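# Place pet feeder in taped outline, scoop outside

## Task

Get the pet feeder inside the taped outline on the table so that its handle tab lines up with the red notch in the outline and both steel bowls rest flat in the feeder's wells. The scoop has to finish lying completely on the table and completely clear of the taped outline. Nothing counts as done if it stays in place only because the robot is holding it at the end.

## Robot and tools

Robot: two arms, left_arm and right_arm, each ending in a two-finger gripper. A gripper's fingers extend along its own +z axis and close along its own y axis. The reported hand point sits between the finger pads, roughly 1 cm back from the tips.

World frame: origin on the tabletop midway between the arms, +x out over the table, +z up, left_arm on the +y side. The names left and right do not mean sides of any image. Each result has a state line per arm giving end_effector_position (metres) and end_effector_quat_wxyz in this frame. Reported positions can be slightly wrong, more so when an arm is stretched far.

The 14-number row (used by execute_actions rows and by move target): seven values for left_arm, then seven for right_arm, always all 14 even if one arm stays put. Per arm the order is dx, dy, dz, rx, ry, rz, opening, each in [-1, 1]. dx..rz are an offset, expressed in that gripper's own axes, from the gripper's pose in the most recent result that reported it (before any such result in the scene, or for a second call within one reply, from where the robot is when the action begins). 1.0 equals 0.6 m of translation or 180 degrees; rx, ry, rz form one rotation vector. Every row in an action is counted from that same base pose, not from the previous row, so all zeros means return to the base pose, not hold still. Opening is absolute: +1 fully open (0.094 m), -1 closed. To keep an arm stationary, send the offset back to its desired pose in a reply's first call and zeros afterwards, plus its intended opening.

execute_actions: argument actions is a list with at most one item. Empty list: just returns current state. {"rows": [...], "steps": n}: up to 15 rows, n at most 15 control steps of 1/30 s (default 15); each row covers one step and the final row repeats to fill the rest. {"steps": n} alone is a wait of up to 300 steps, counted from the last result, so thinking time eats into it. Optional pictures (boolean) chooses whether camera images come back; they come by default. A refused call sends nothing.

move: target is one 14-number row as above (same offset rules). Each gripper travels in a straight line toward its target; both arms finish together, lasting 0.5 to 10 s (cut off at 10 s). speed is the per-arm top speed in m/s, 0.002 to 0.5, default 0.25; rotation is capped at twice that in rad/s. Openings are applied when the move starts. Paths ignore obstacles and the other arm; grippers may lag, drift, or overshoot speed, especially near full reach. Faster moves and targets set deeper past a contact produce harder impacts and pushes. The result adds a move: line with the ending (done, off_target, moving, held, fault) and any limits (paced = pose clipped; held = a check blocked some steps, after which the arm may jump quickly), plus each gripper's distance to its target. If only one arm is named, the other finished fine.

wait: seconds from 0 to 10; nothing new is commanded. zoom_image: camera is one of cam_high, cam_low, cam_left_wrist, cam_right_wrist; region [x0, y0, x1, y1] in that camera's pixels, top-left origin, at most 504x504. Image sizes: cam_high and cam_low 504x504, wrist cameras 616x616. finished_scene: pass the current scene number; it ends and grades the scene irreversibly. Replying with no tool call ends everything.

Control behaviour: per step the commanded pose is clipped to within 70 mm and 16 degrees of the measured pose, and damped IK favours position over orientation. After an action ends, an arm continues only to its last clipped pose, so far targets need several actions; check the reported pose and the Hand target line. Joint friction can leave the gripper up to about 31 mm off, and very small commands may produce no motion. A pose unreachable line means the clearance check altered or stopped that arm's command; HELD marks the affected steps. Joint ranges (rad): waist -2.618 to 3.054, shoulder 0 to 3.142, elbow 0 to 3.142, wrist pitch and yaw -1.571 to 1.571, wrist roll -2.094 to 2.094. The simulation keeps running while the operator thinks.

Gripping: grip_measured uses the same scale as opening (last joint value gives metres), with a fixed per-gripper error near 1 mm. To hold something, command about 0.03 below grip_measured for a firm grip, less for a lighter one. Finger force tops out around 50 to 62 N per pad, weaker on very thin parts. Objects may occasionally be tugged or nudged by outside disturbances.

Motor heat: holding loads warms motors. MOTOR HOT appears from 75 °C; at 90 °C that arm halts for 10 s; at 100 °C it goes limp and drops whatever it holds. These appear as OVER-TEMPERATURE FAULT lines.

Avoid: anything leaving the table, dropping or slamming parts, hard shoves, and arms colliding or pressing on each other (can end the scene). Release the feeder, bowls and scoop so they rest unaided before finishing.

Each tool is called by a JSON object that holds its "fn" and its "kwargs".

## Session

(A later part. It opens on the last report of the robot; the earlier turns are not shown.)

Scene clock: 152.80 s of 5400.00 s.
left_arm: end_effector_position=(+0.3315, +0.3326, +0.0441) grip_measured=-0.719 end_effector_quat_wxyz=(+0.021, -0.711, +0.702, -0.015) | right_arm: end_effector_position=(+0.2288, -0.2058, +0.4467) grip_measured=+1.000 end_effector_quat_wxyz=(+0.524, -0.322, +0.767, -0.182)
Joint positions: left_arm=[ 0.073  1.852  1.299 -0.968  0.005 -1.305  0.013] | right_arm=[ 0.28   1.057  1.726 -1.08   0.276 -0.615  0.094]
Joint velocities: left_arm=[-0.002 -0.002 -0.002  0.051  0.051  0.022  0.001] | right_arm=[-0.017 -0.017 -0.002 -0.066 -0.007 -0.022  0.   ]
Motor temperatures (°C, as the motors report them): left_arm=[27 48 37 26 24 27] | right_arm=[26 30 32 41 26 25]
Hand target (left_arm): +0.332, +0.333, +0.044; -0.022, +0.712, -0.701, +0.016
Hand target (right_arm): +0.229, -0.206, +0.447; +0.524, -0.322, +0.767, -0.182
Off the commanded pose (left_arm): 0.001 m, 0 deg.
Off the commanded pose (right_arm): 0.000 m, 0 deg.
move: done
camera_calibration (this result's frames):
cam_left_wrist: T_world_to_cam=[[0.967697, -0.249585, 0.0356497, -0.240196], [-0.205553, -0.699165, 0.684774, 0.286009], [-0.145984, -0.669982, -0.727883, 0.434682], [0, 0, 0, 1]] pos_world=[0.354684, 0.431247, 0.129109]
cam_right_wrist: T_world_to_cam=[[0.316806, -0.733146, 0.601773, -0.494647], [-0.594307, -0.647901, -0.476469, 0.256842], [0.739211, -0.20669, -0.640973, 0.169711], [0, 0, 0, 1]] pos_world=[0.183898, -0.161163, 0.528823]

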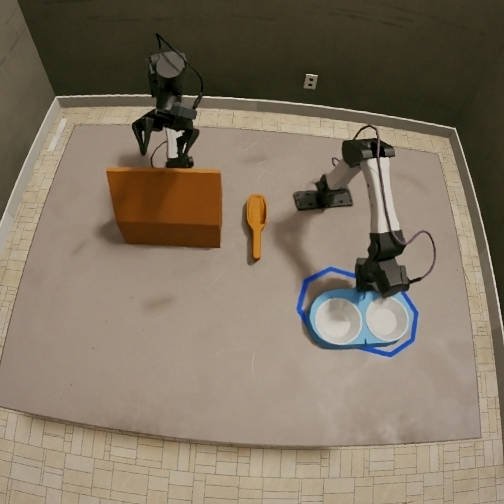

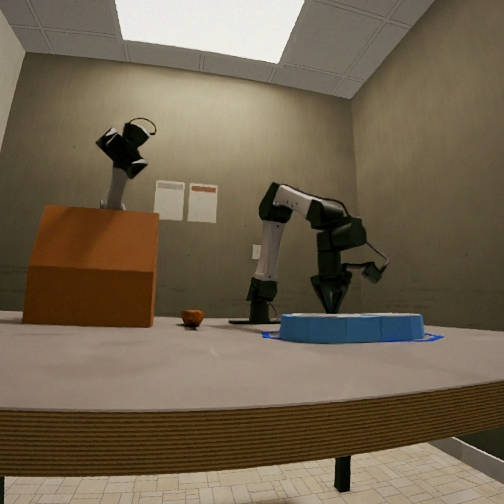

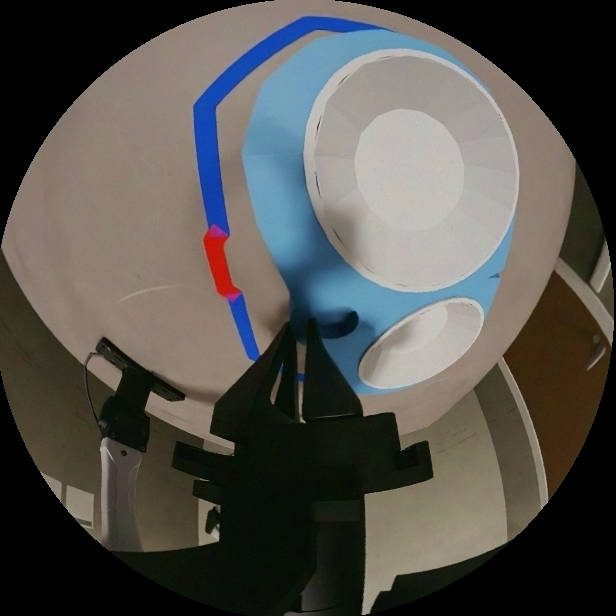

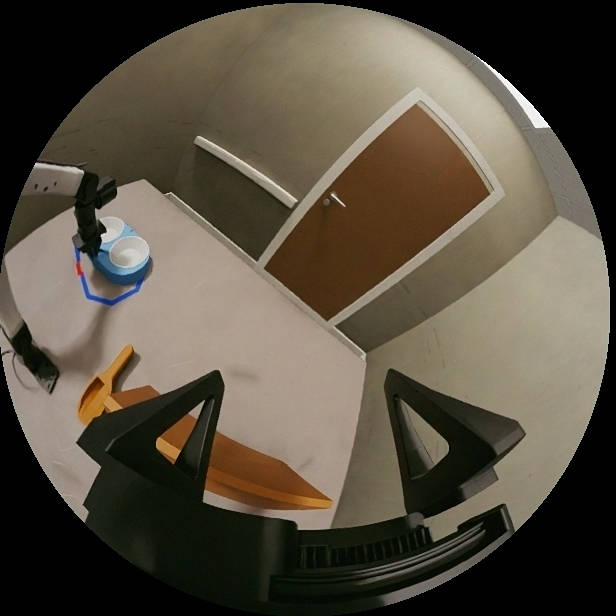

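{"fn": "move", "kwargs": {"target": [-0.057,0.047,0.004,0,0,0.095,-0.78, 0,0,0,0,0,0,1], "speed": 0.04}}

{"fn": "zoom_image", "kwargs": {"camera": "cam_high", "region": [270, 230, 450, 380]}}

Scene clock: 167.83 s of 5400.00 s.
left_arm: end_effector_position=(+0.3105, +0.3631, +0.0438) grip_measured=-0.719 end_effector_quat_wxyz=(+0.026, -0.603, +0.797, -0.017) | right_arm: end_effector_position=(+0.2288, -0.2058, +0.4467) grip_measured=+1.000 end_effector_quat_wxyz=(+0.524, -0.322, +0.767, -0.182)
Joint positions: left_arm=[ 0.185  1.809  1.243 -0.947  0.02  -0.905  0.013] | right_arm=[ 0.28   1.057  1.726 -1.08   0.276 -0.615  0.094]
Joint velocities: left_arm=[ 0.007 -0.002 -0.012 -0.066  0.081  0.066 -0.   ] | right_arm=[ 0.007 -0.012  0.002  0.081  0.022  0.022  0.   ]
Motor temperatures (°C, as the motors report them): left_arm=[27 47 37 26 24 27] | right_arm=[26 30 32 41 26 25]
Hand target (left_arm): +0.303, +0.365, +0.040; +0.022, -0.599, +0.800, -0.012
Hand target (right_arm): +0.229, -0.206, +0.447; +0.524, -0.322, +0.767, -0.182
Off the commanded pose (left_arm): 0.009 m, 1 deg.
Off the commanded pose (right_arm): 0.000 m, 0 deg.
After step 90, 8.07 s passed at rest.
move: done
camera_calibration (this result's frames):
cam_left_wrist: T_world_to_cam=[[0.856657, -0.514351, 0.0397617, -0.081791], [-0.402839, -0.618798, 0.674396, 0.335847], [-0.322272, -0.593744, -0.737298, 0.479282], [0, 0, 0, 1]] pos_world=[0.359818, 0.450323, 0.130132]
cam_right_wrist: T_world_to_cam=[[0.316806, -0.733146, 0.601773, -0.494647], [-0.594307, -0.647901, -0.476469, 0.256842], [0.739211, -0.20669, -0.640973, 0.169711], [0, 0, 0, 1]] pos_world=[0.183898, -0.161163, 0.528823]

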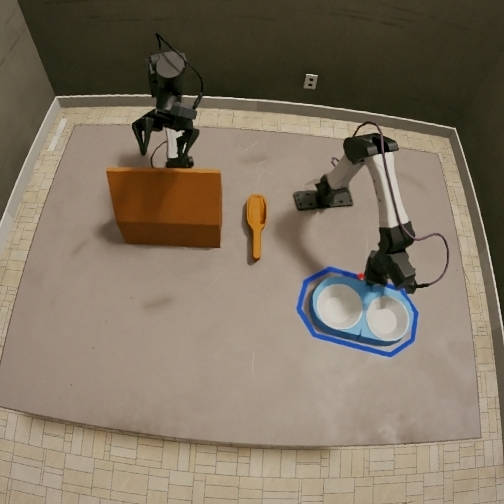

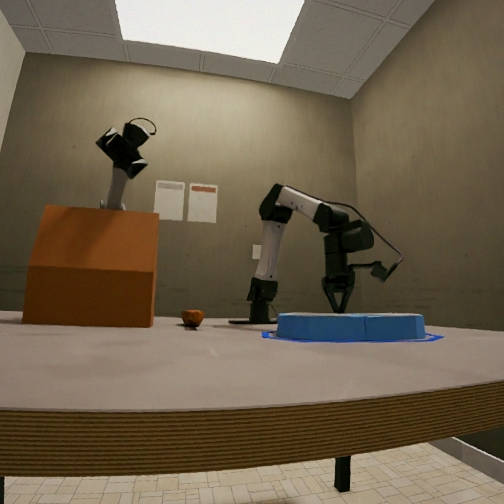

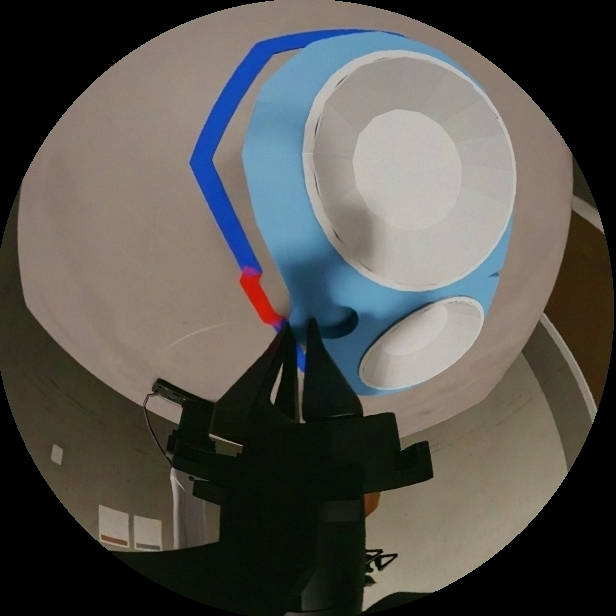

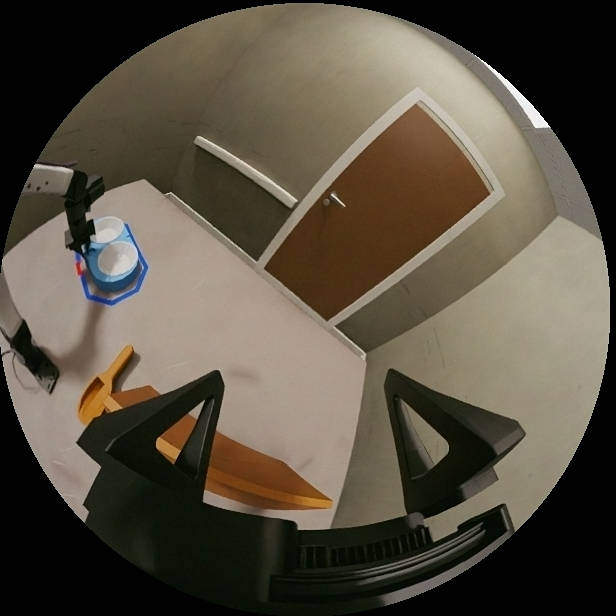

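Region (270, 230, 450, 380) of cam_high's 504x504 image, scaled by 2.800, with more detail than that image has.

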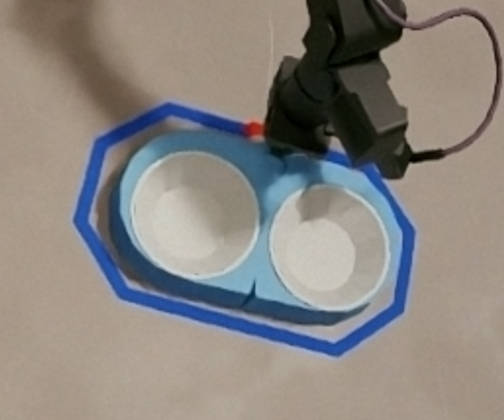

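A touch more rotation, then release.

{"fn": "move", "kwargs": {"target": [0,0,0,0,0,0.015,-0.78, 0,0,0,0,0,0,1], "speed": 0.03}}

{"fn": "move", "kwargs": {"target": [0,0,0,0,0,0,-0.45, 0,0,0,0,0,0,1]}}

{"fn": "move", "kwargs": {"target": [0,0,-0.12,0,0,0,-0.45, 0,0,0,0,0,0,1], "speed": 0.06}}

{"fn": "move", "kwargs": {"target": [0,0.17,-0.03,0,0,0,-0.45, 0,0,0,0,0,0,1], "speed": 0.15}}

{"fn": "zoom_image", "kwargs": {"camera": "cam_high", "region": [270, 230, 450, 380]}}

Scene clock: 174.63 s of 5400.00 s.
left_arm: end_effector_position=(+0.3105, +0.3632, +0.0438) grip_measured=-0.719 end_effector_quat_wxyz=(+0.026, -0.595, +0.803, -0.017) | right_arm: end_effector_position=(+0.2288, -0.2058, +0.4467) grip_measured=+1.000 end_effector_quat_wxyz=(+0.524, -0.322, +0.767, -0.182)
Joint positions: left_arm=[ 0.186  1.809  1.243 -0.947  0.02  -0.884  0.013] | right_arm=[ 0.28   1.057  1.726 -1.08   0.276 -0.615  0.094]
Joint velocities: left_arm=[-0.007  0.007 -0.012 -0.007 -0.022 -0.007  0.   ] | right_arm=[-0.007 -0.012  0.002 -0.007  0.037 -0.066  0.   ]
Motor temperatures (°C, as the motors report them): left_arm=[27 46 37 26 24 27] | right_arm=[26 30 32 41 26 25]
Hand target (left_arm): +0.311, +0.363, +0.044; +0.026, -0.584, +0.811, -0.016
Hand target (right_arm): +0.229, -0.206, +0.447; +0.524, -0.322, +0.767, -0.182
Off the commanded pose (left_arm): 0.000 m, 2 deg.
Off the commanded pose (right_arm): 0.000 m, 0 deg.
After step 90, 2.80 s passed at rest.
move: done
camera_calibration (this result's frames):
cam_left_wrist: T_world_to_cam=[[0.846089, -0.531587, 0.0393438, -0.0721821], [-0.415307, -0.611144, 0.673813, 0.33699], [-0.334145, -0.586445, -0.737854, 0.48037], [0, 0, 0, 1]] pos_world=[0.36154, 0.449289, 0.130215]
cam_right_wrist: T_world_to_cam=[[0.316806, -0.733146, 0.601773, -0.494647], [-0.594307, -0.647901, -0.476469, 0.256842], [0.739211, -0.20669, -0.640973, 0.169711], [0, 0, 0, 1]] pos_world=[0.183898, -0.161163, 0.528823]

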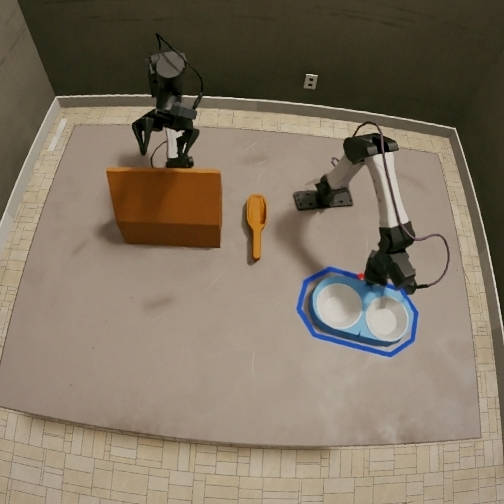

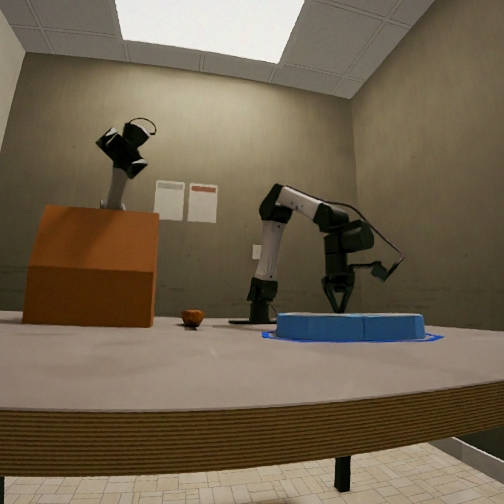

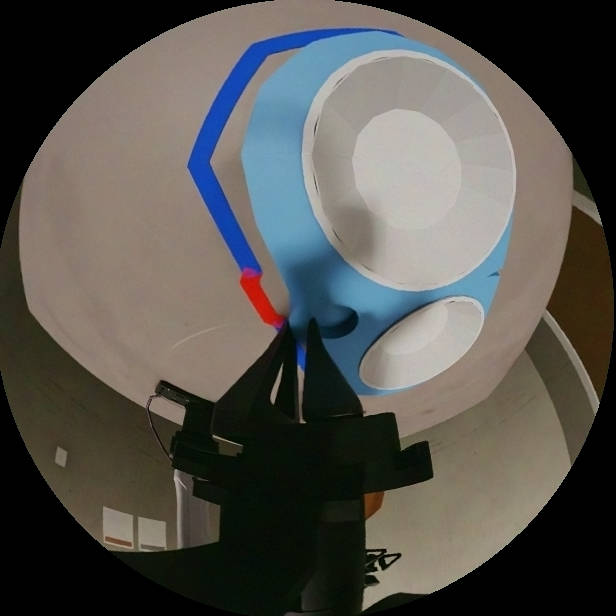

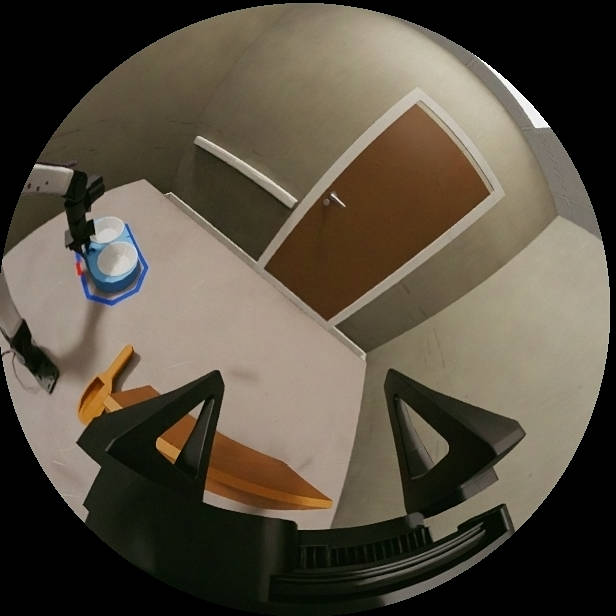

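Scene clock: 175.13 s of 5400.00 s.
left_arm: end_effector_position=(+0.3105, +0.3631, +0.0438) grip_measured=-0.452 end_effector_quat_wxyz=(+0.026, -0.595, +0.803, -0.017) | right_arm: end_effector_position=(+0.2288, -0.2058, +0.4467) grip_measured=+1.000 end_effector_quat_wxyz=(+0.524, -0.322, +0.767, -0.182)
Joint positions: left_arm=[ 0.186  1.809  1.243 -0.947  0.02  -0.885  0.026] | right_arm=[ 0.28   1.057  1.726 -1.08   0.276 -0.615  0.094]
Joint velocities: left_arm=[-0.007 -0.002  0.012  0.037 -0.037  0.007 -0.002] | right_arm=[-0.007 -0.017 -0.017 -0.007 -0.066 -0.066  0.   ]
Motor temperatures (°C, as the motors report them): left_arm=[27 46 37 26 24 27] | right_arm=[26 30 32 41 26 25]
Hand target (left_arm): +0.310, +0.363, +0.044; +0.026, -0.595, +0.803, -0.017
Hand target (right_arm): +0.229, -0.206, +0.447; +0.524, -0.322, +0.767, -0.182
Off the commanded pose (left_arm): 0.000 m, 0 deg.
Off the commanded pose (right_arm): 0.000 m, 0 deg.
move: done
camera_calibration (this result's frames):
cam_left_wrist: T_world_to_cam=[[0.846274, -0.531269, 0.0396673, -0.0724227], [-0.415186, -0.61104, 0.673981, 0.33688], [-0.333827, -0.586842, -0.737683, 0.480382], [0, 0, 0, 1]] pos_world=[0.361522, 0.449279, 0.130191]
cam_right_wrist: T_world_to_cam=[[0.316806, -0.733146, 0.601773, -0.494647], [-0.594307, -0.647901, -0.476469, 0.256842], [0.739211, -0.20669, -0.640973, 0.169711], [0, 0, 0, 1]] pos_world=[0.183898, -0.161163, 0.528823]

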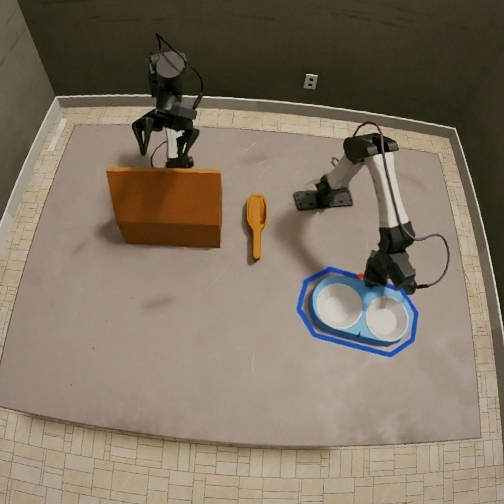

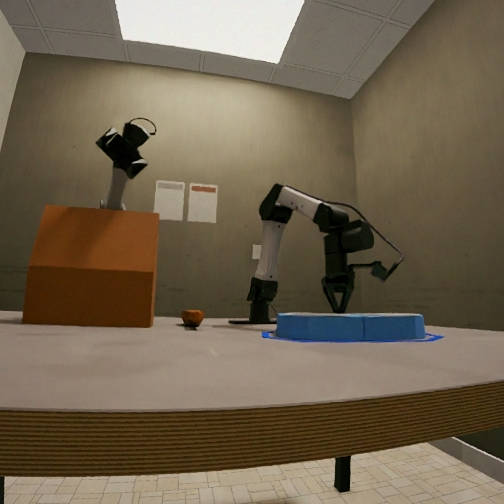

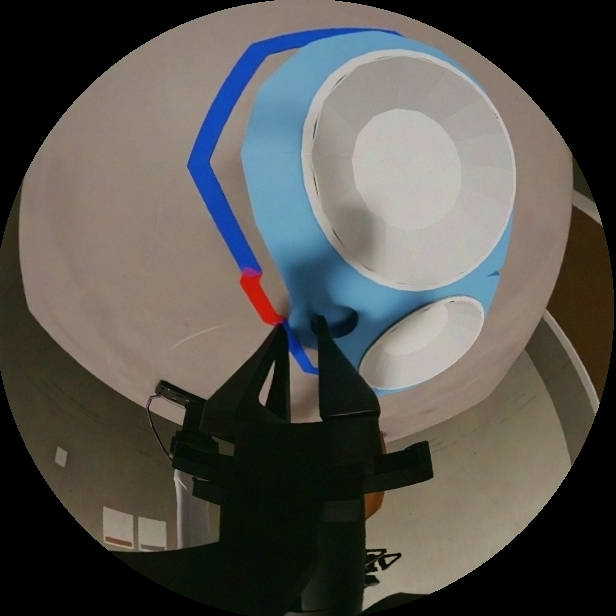

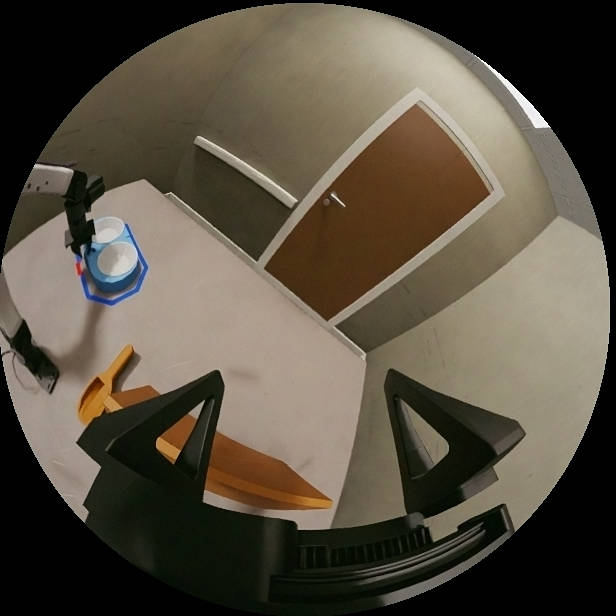

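Scene clock: 176.83 s of 5400.00 s.
left_arm: end_effector_position=(+0.3056, +0.3611, +0.1084) grip_measured=-0.452 end_effector_quat_wxyz=(+0.020, -0.595, +0.803, -0.015) | right_arm: end_effector_position=(+0.2288, -0.2058, +0.4467) grip_measured=+1.000 end_effector_quat_wxyz=(+0.524, -0.322, +0.767, -0.182)
Joint positions: left_arm=[ 0.186  1.752  1.436 -1.209  0.02  -0.885  0.026] | right_arm=[ 0.28   1.057  1.726 -1.08   0.276 -0.615  0.094]
Joint velocities: left_arm=[ 0.012 -0.017 -0.017  0.022 -0.007  0.007  0.001] | right_arm=[ 0.007 -0.002  0.007  0.051  0.066  0.051  0.   ]
Motor temperatures (°C, as the motors report them): left_arm=[27 46 37 26 24 27] | right_arm=[26 30 32 41 26 25]
Hand target (left_arm): +0.306, +0.363, +0.115; +0.026, -0.595, +0.803, -0.017
Hand target (right_arm): +0.229, -0.206, +0.447; +0.524, -0.322, +0.767, -0.182
Off the commanded pose (left_arm): 0.007 m, 1 deg.
Off the commanded pose (right_arm): 0.000 m, 0 deg.
move: done
camera_calibration (this result's frames):
cam_left_wrist: T_world_to_cam=[[0.846693, -0.531096, 0.0323659, -0.0713184], [-0.407298, -0.607786, 0.681692, 0.285602], [-0.342373, -0.590367, -0.730923, 0.528427], [0, 0, 0, 1]] pos_world=[0.357628, 0.447674, 0.193855]
cam_right_wrist: T_world_to_cam=[[0.316806, -0.733146, 0.601773, -0.494647], [-0.594307, -0.647901, -0.476469, 0.256842], [0.739211, -0.20669, -0.640973, 0.169711], [0, 0, 0, 1]] pos_world=[0.183898, -0.161163, 0.528823]

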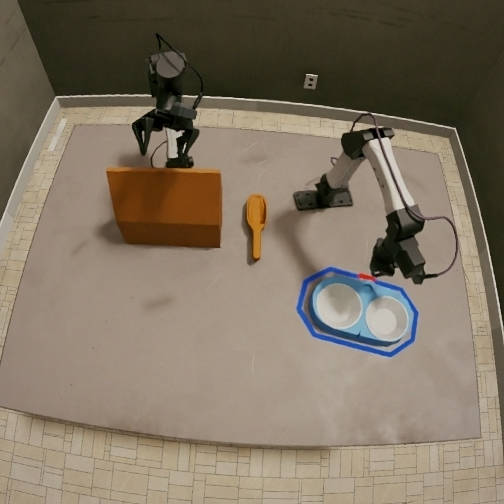

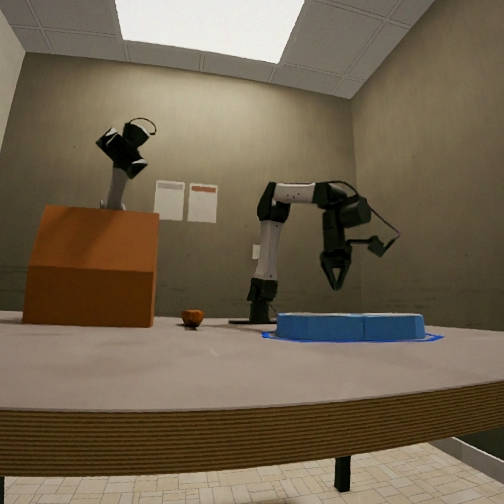

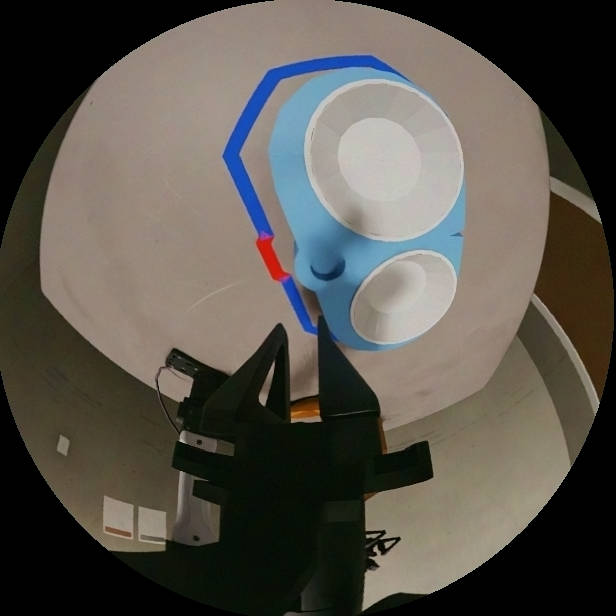

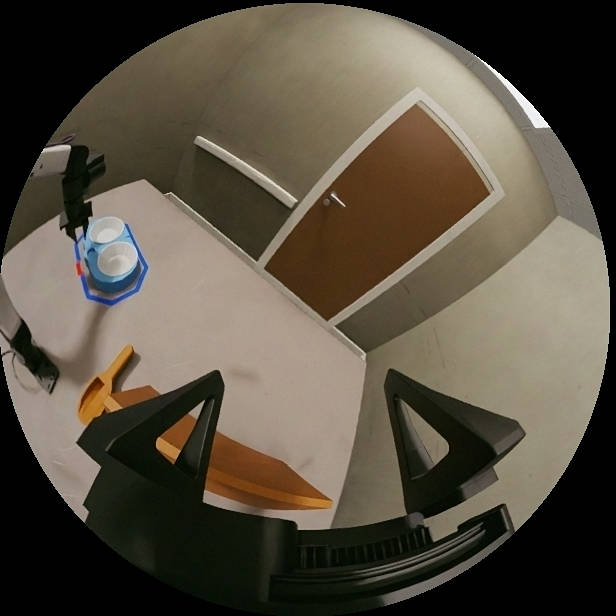

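Scene clock: 178.07 s of 5400.00 s.
left_arm: end_effector_position=(+0.2155, +0.3929, +0.1254) grip_measured=-0.452 end_effector_quat_wxyz=(+0.032, -0.595, +0.803, -0.015) | right_arm: end_effector_position=(+0.2288, -0.2058, +0.4467) grip_measured=+1.000 end_effector_quat_wxyz=(+0.524, -0.322, +0.767, -0.182)
Joint positions: left_arm=[ 0.434  1.487  1.224 -1.243  0.031 -0.637  0.026] | right_arm=[ 0.28   1.057  1.726 -1.08   0.276 -0.615  0.094]
Joint velocities: left_arm=[-0.007  0.002 -0.007  0.007  0.022 -0.007  0.   ] | right_arm=[-0.012  0.002 -0.012  0.037 -0.037 -0.051  0.   ]
Motor temperatures (°C, as the motors report them): left_arm=[27 46 37 26 24 27] | right_arm=[26 30 32 41 26 25]
Hand target (left_arm): +0.207, +0.389, +0.121; +0.019, -0.595, +0.803, -0.018
Hand target (right_arm): +0.229, -0.206, +0.447; +0.524, -0.322, +0.767, -0.182
Off the commanded pose (left_arm): 0.009 m, 1 deg.
Off the commanded pose (right_arm): 0.000 m, 0 deg.
move: done
camera_calibration (this result's frames):
cam_left_wrist: T_world_to_cam=[[0.846092, -0.531439, 0.0412345, 0.0204931], [-0.420584, -0.618071, 0.664152, 0.265732], [-0.327471, -0.579276, -0.74646, 0.523099], [0, 0, 0, 1]] pos_world=[0.265723, 0.478151, 0.213141]
cam_right_wrist: T_world_to_cam=[[0.316806, -0.733146, 0.601773, -0.494647], [-0.594307, -0.647901, -0.476469, 0.256842], [0.739211, -0.20669, -0.640973, 0.169711], [0, 0, 0, 1]] pos_world=[0.183898, -0.161163, 0.528823]

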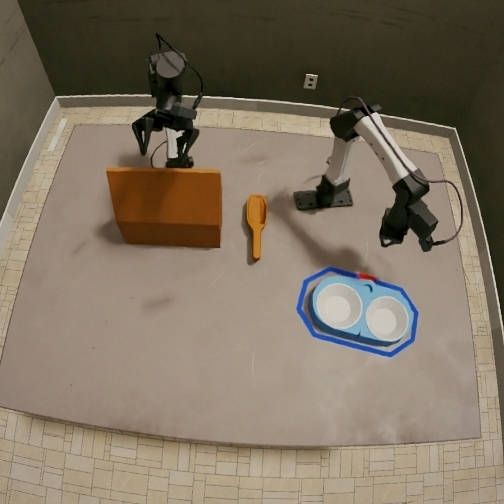

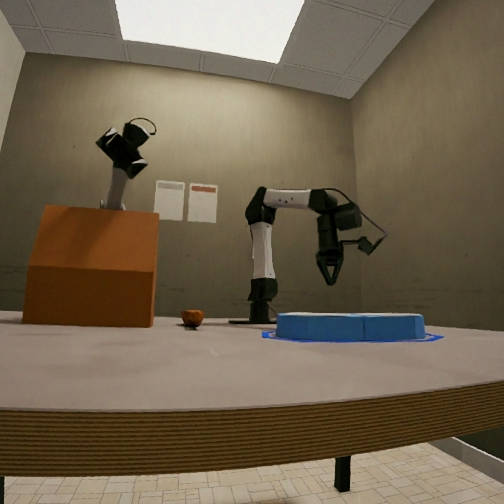

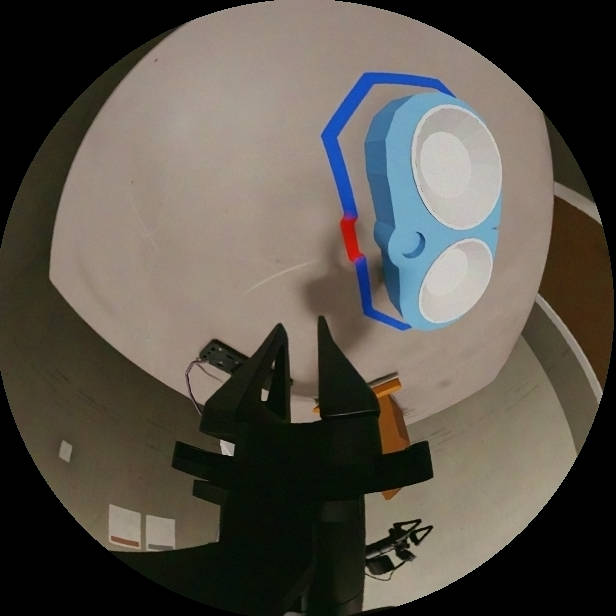

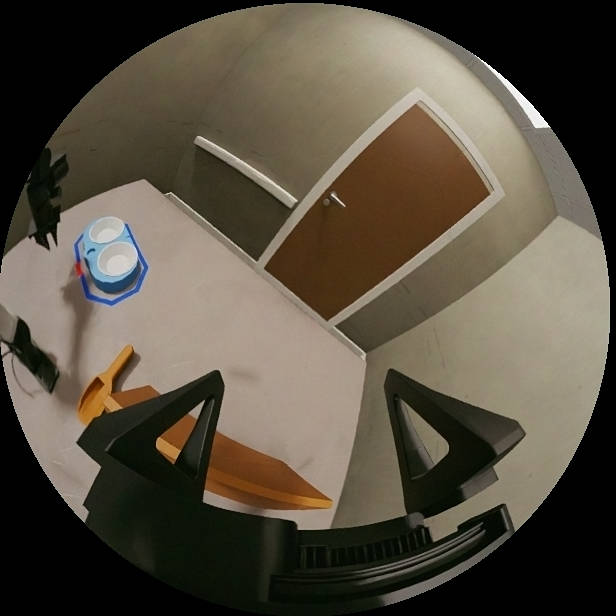

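Region (270, 230, 450, 380) of cam_high's 504x504 image, scaled by 2.800, with more detail than that image has.

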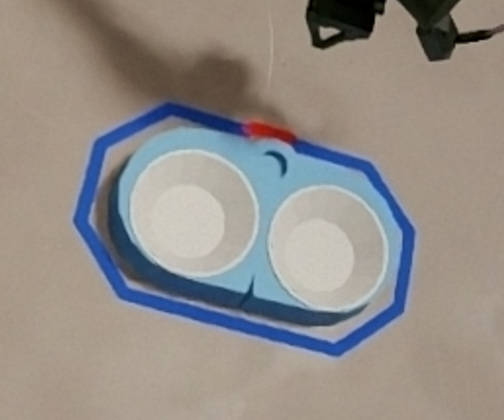

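{"fn": "finished_scene", "kwargs": {"scene": 2}}

The scene is finished: the task was done.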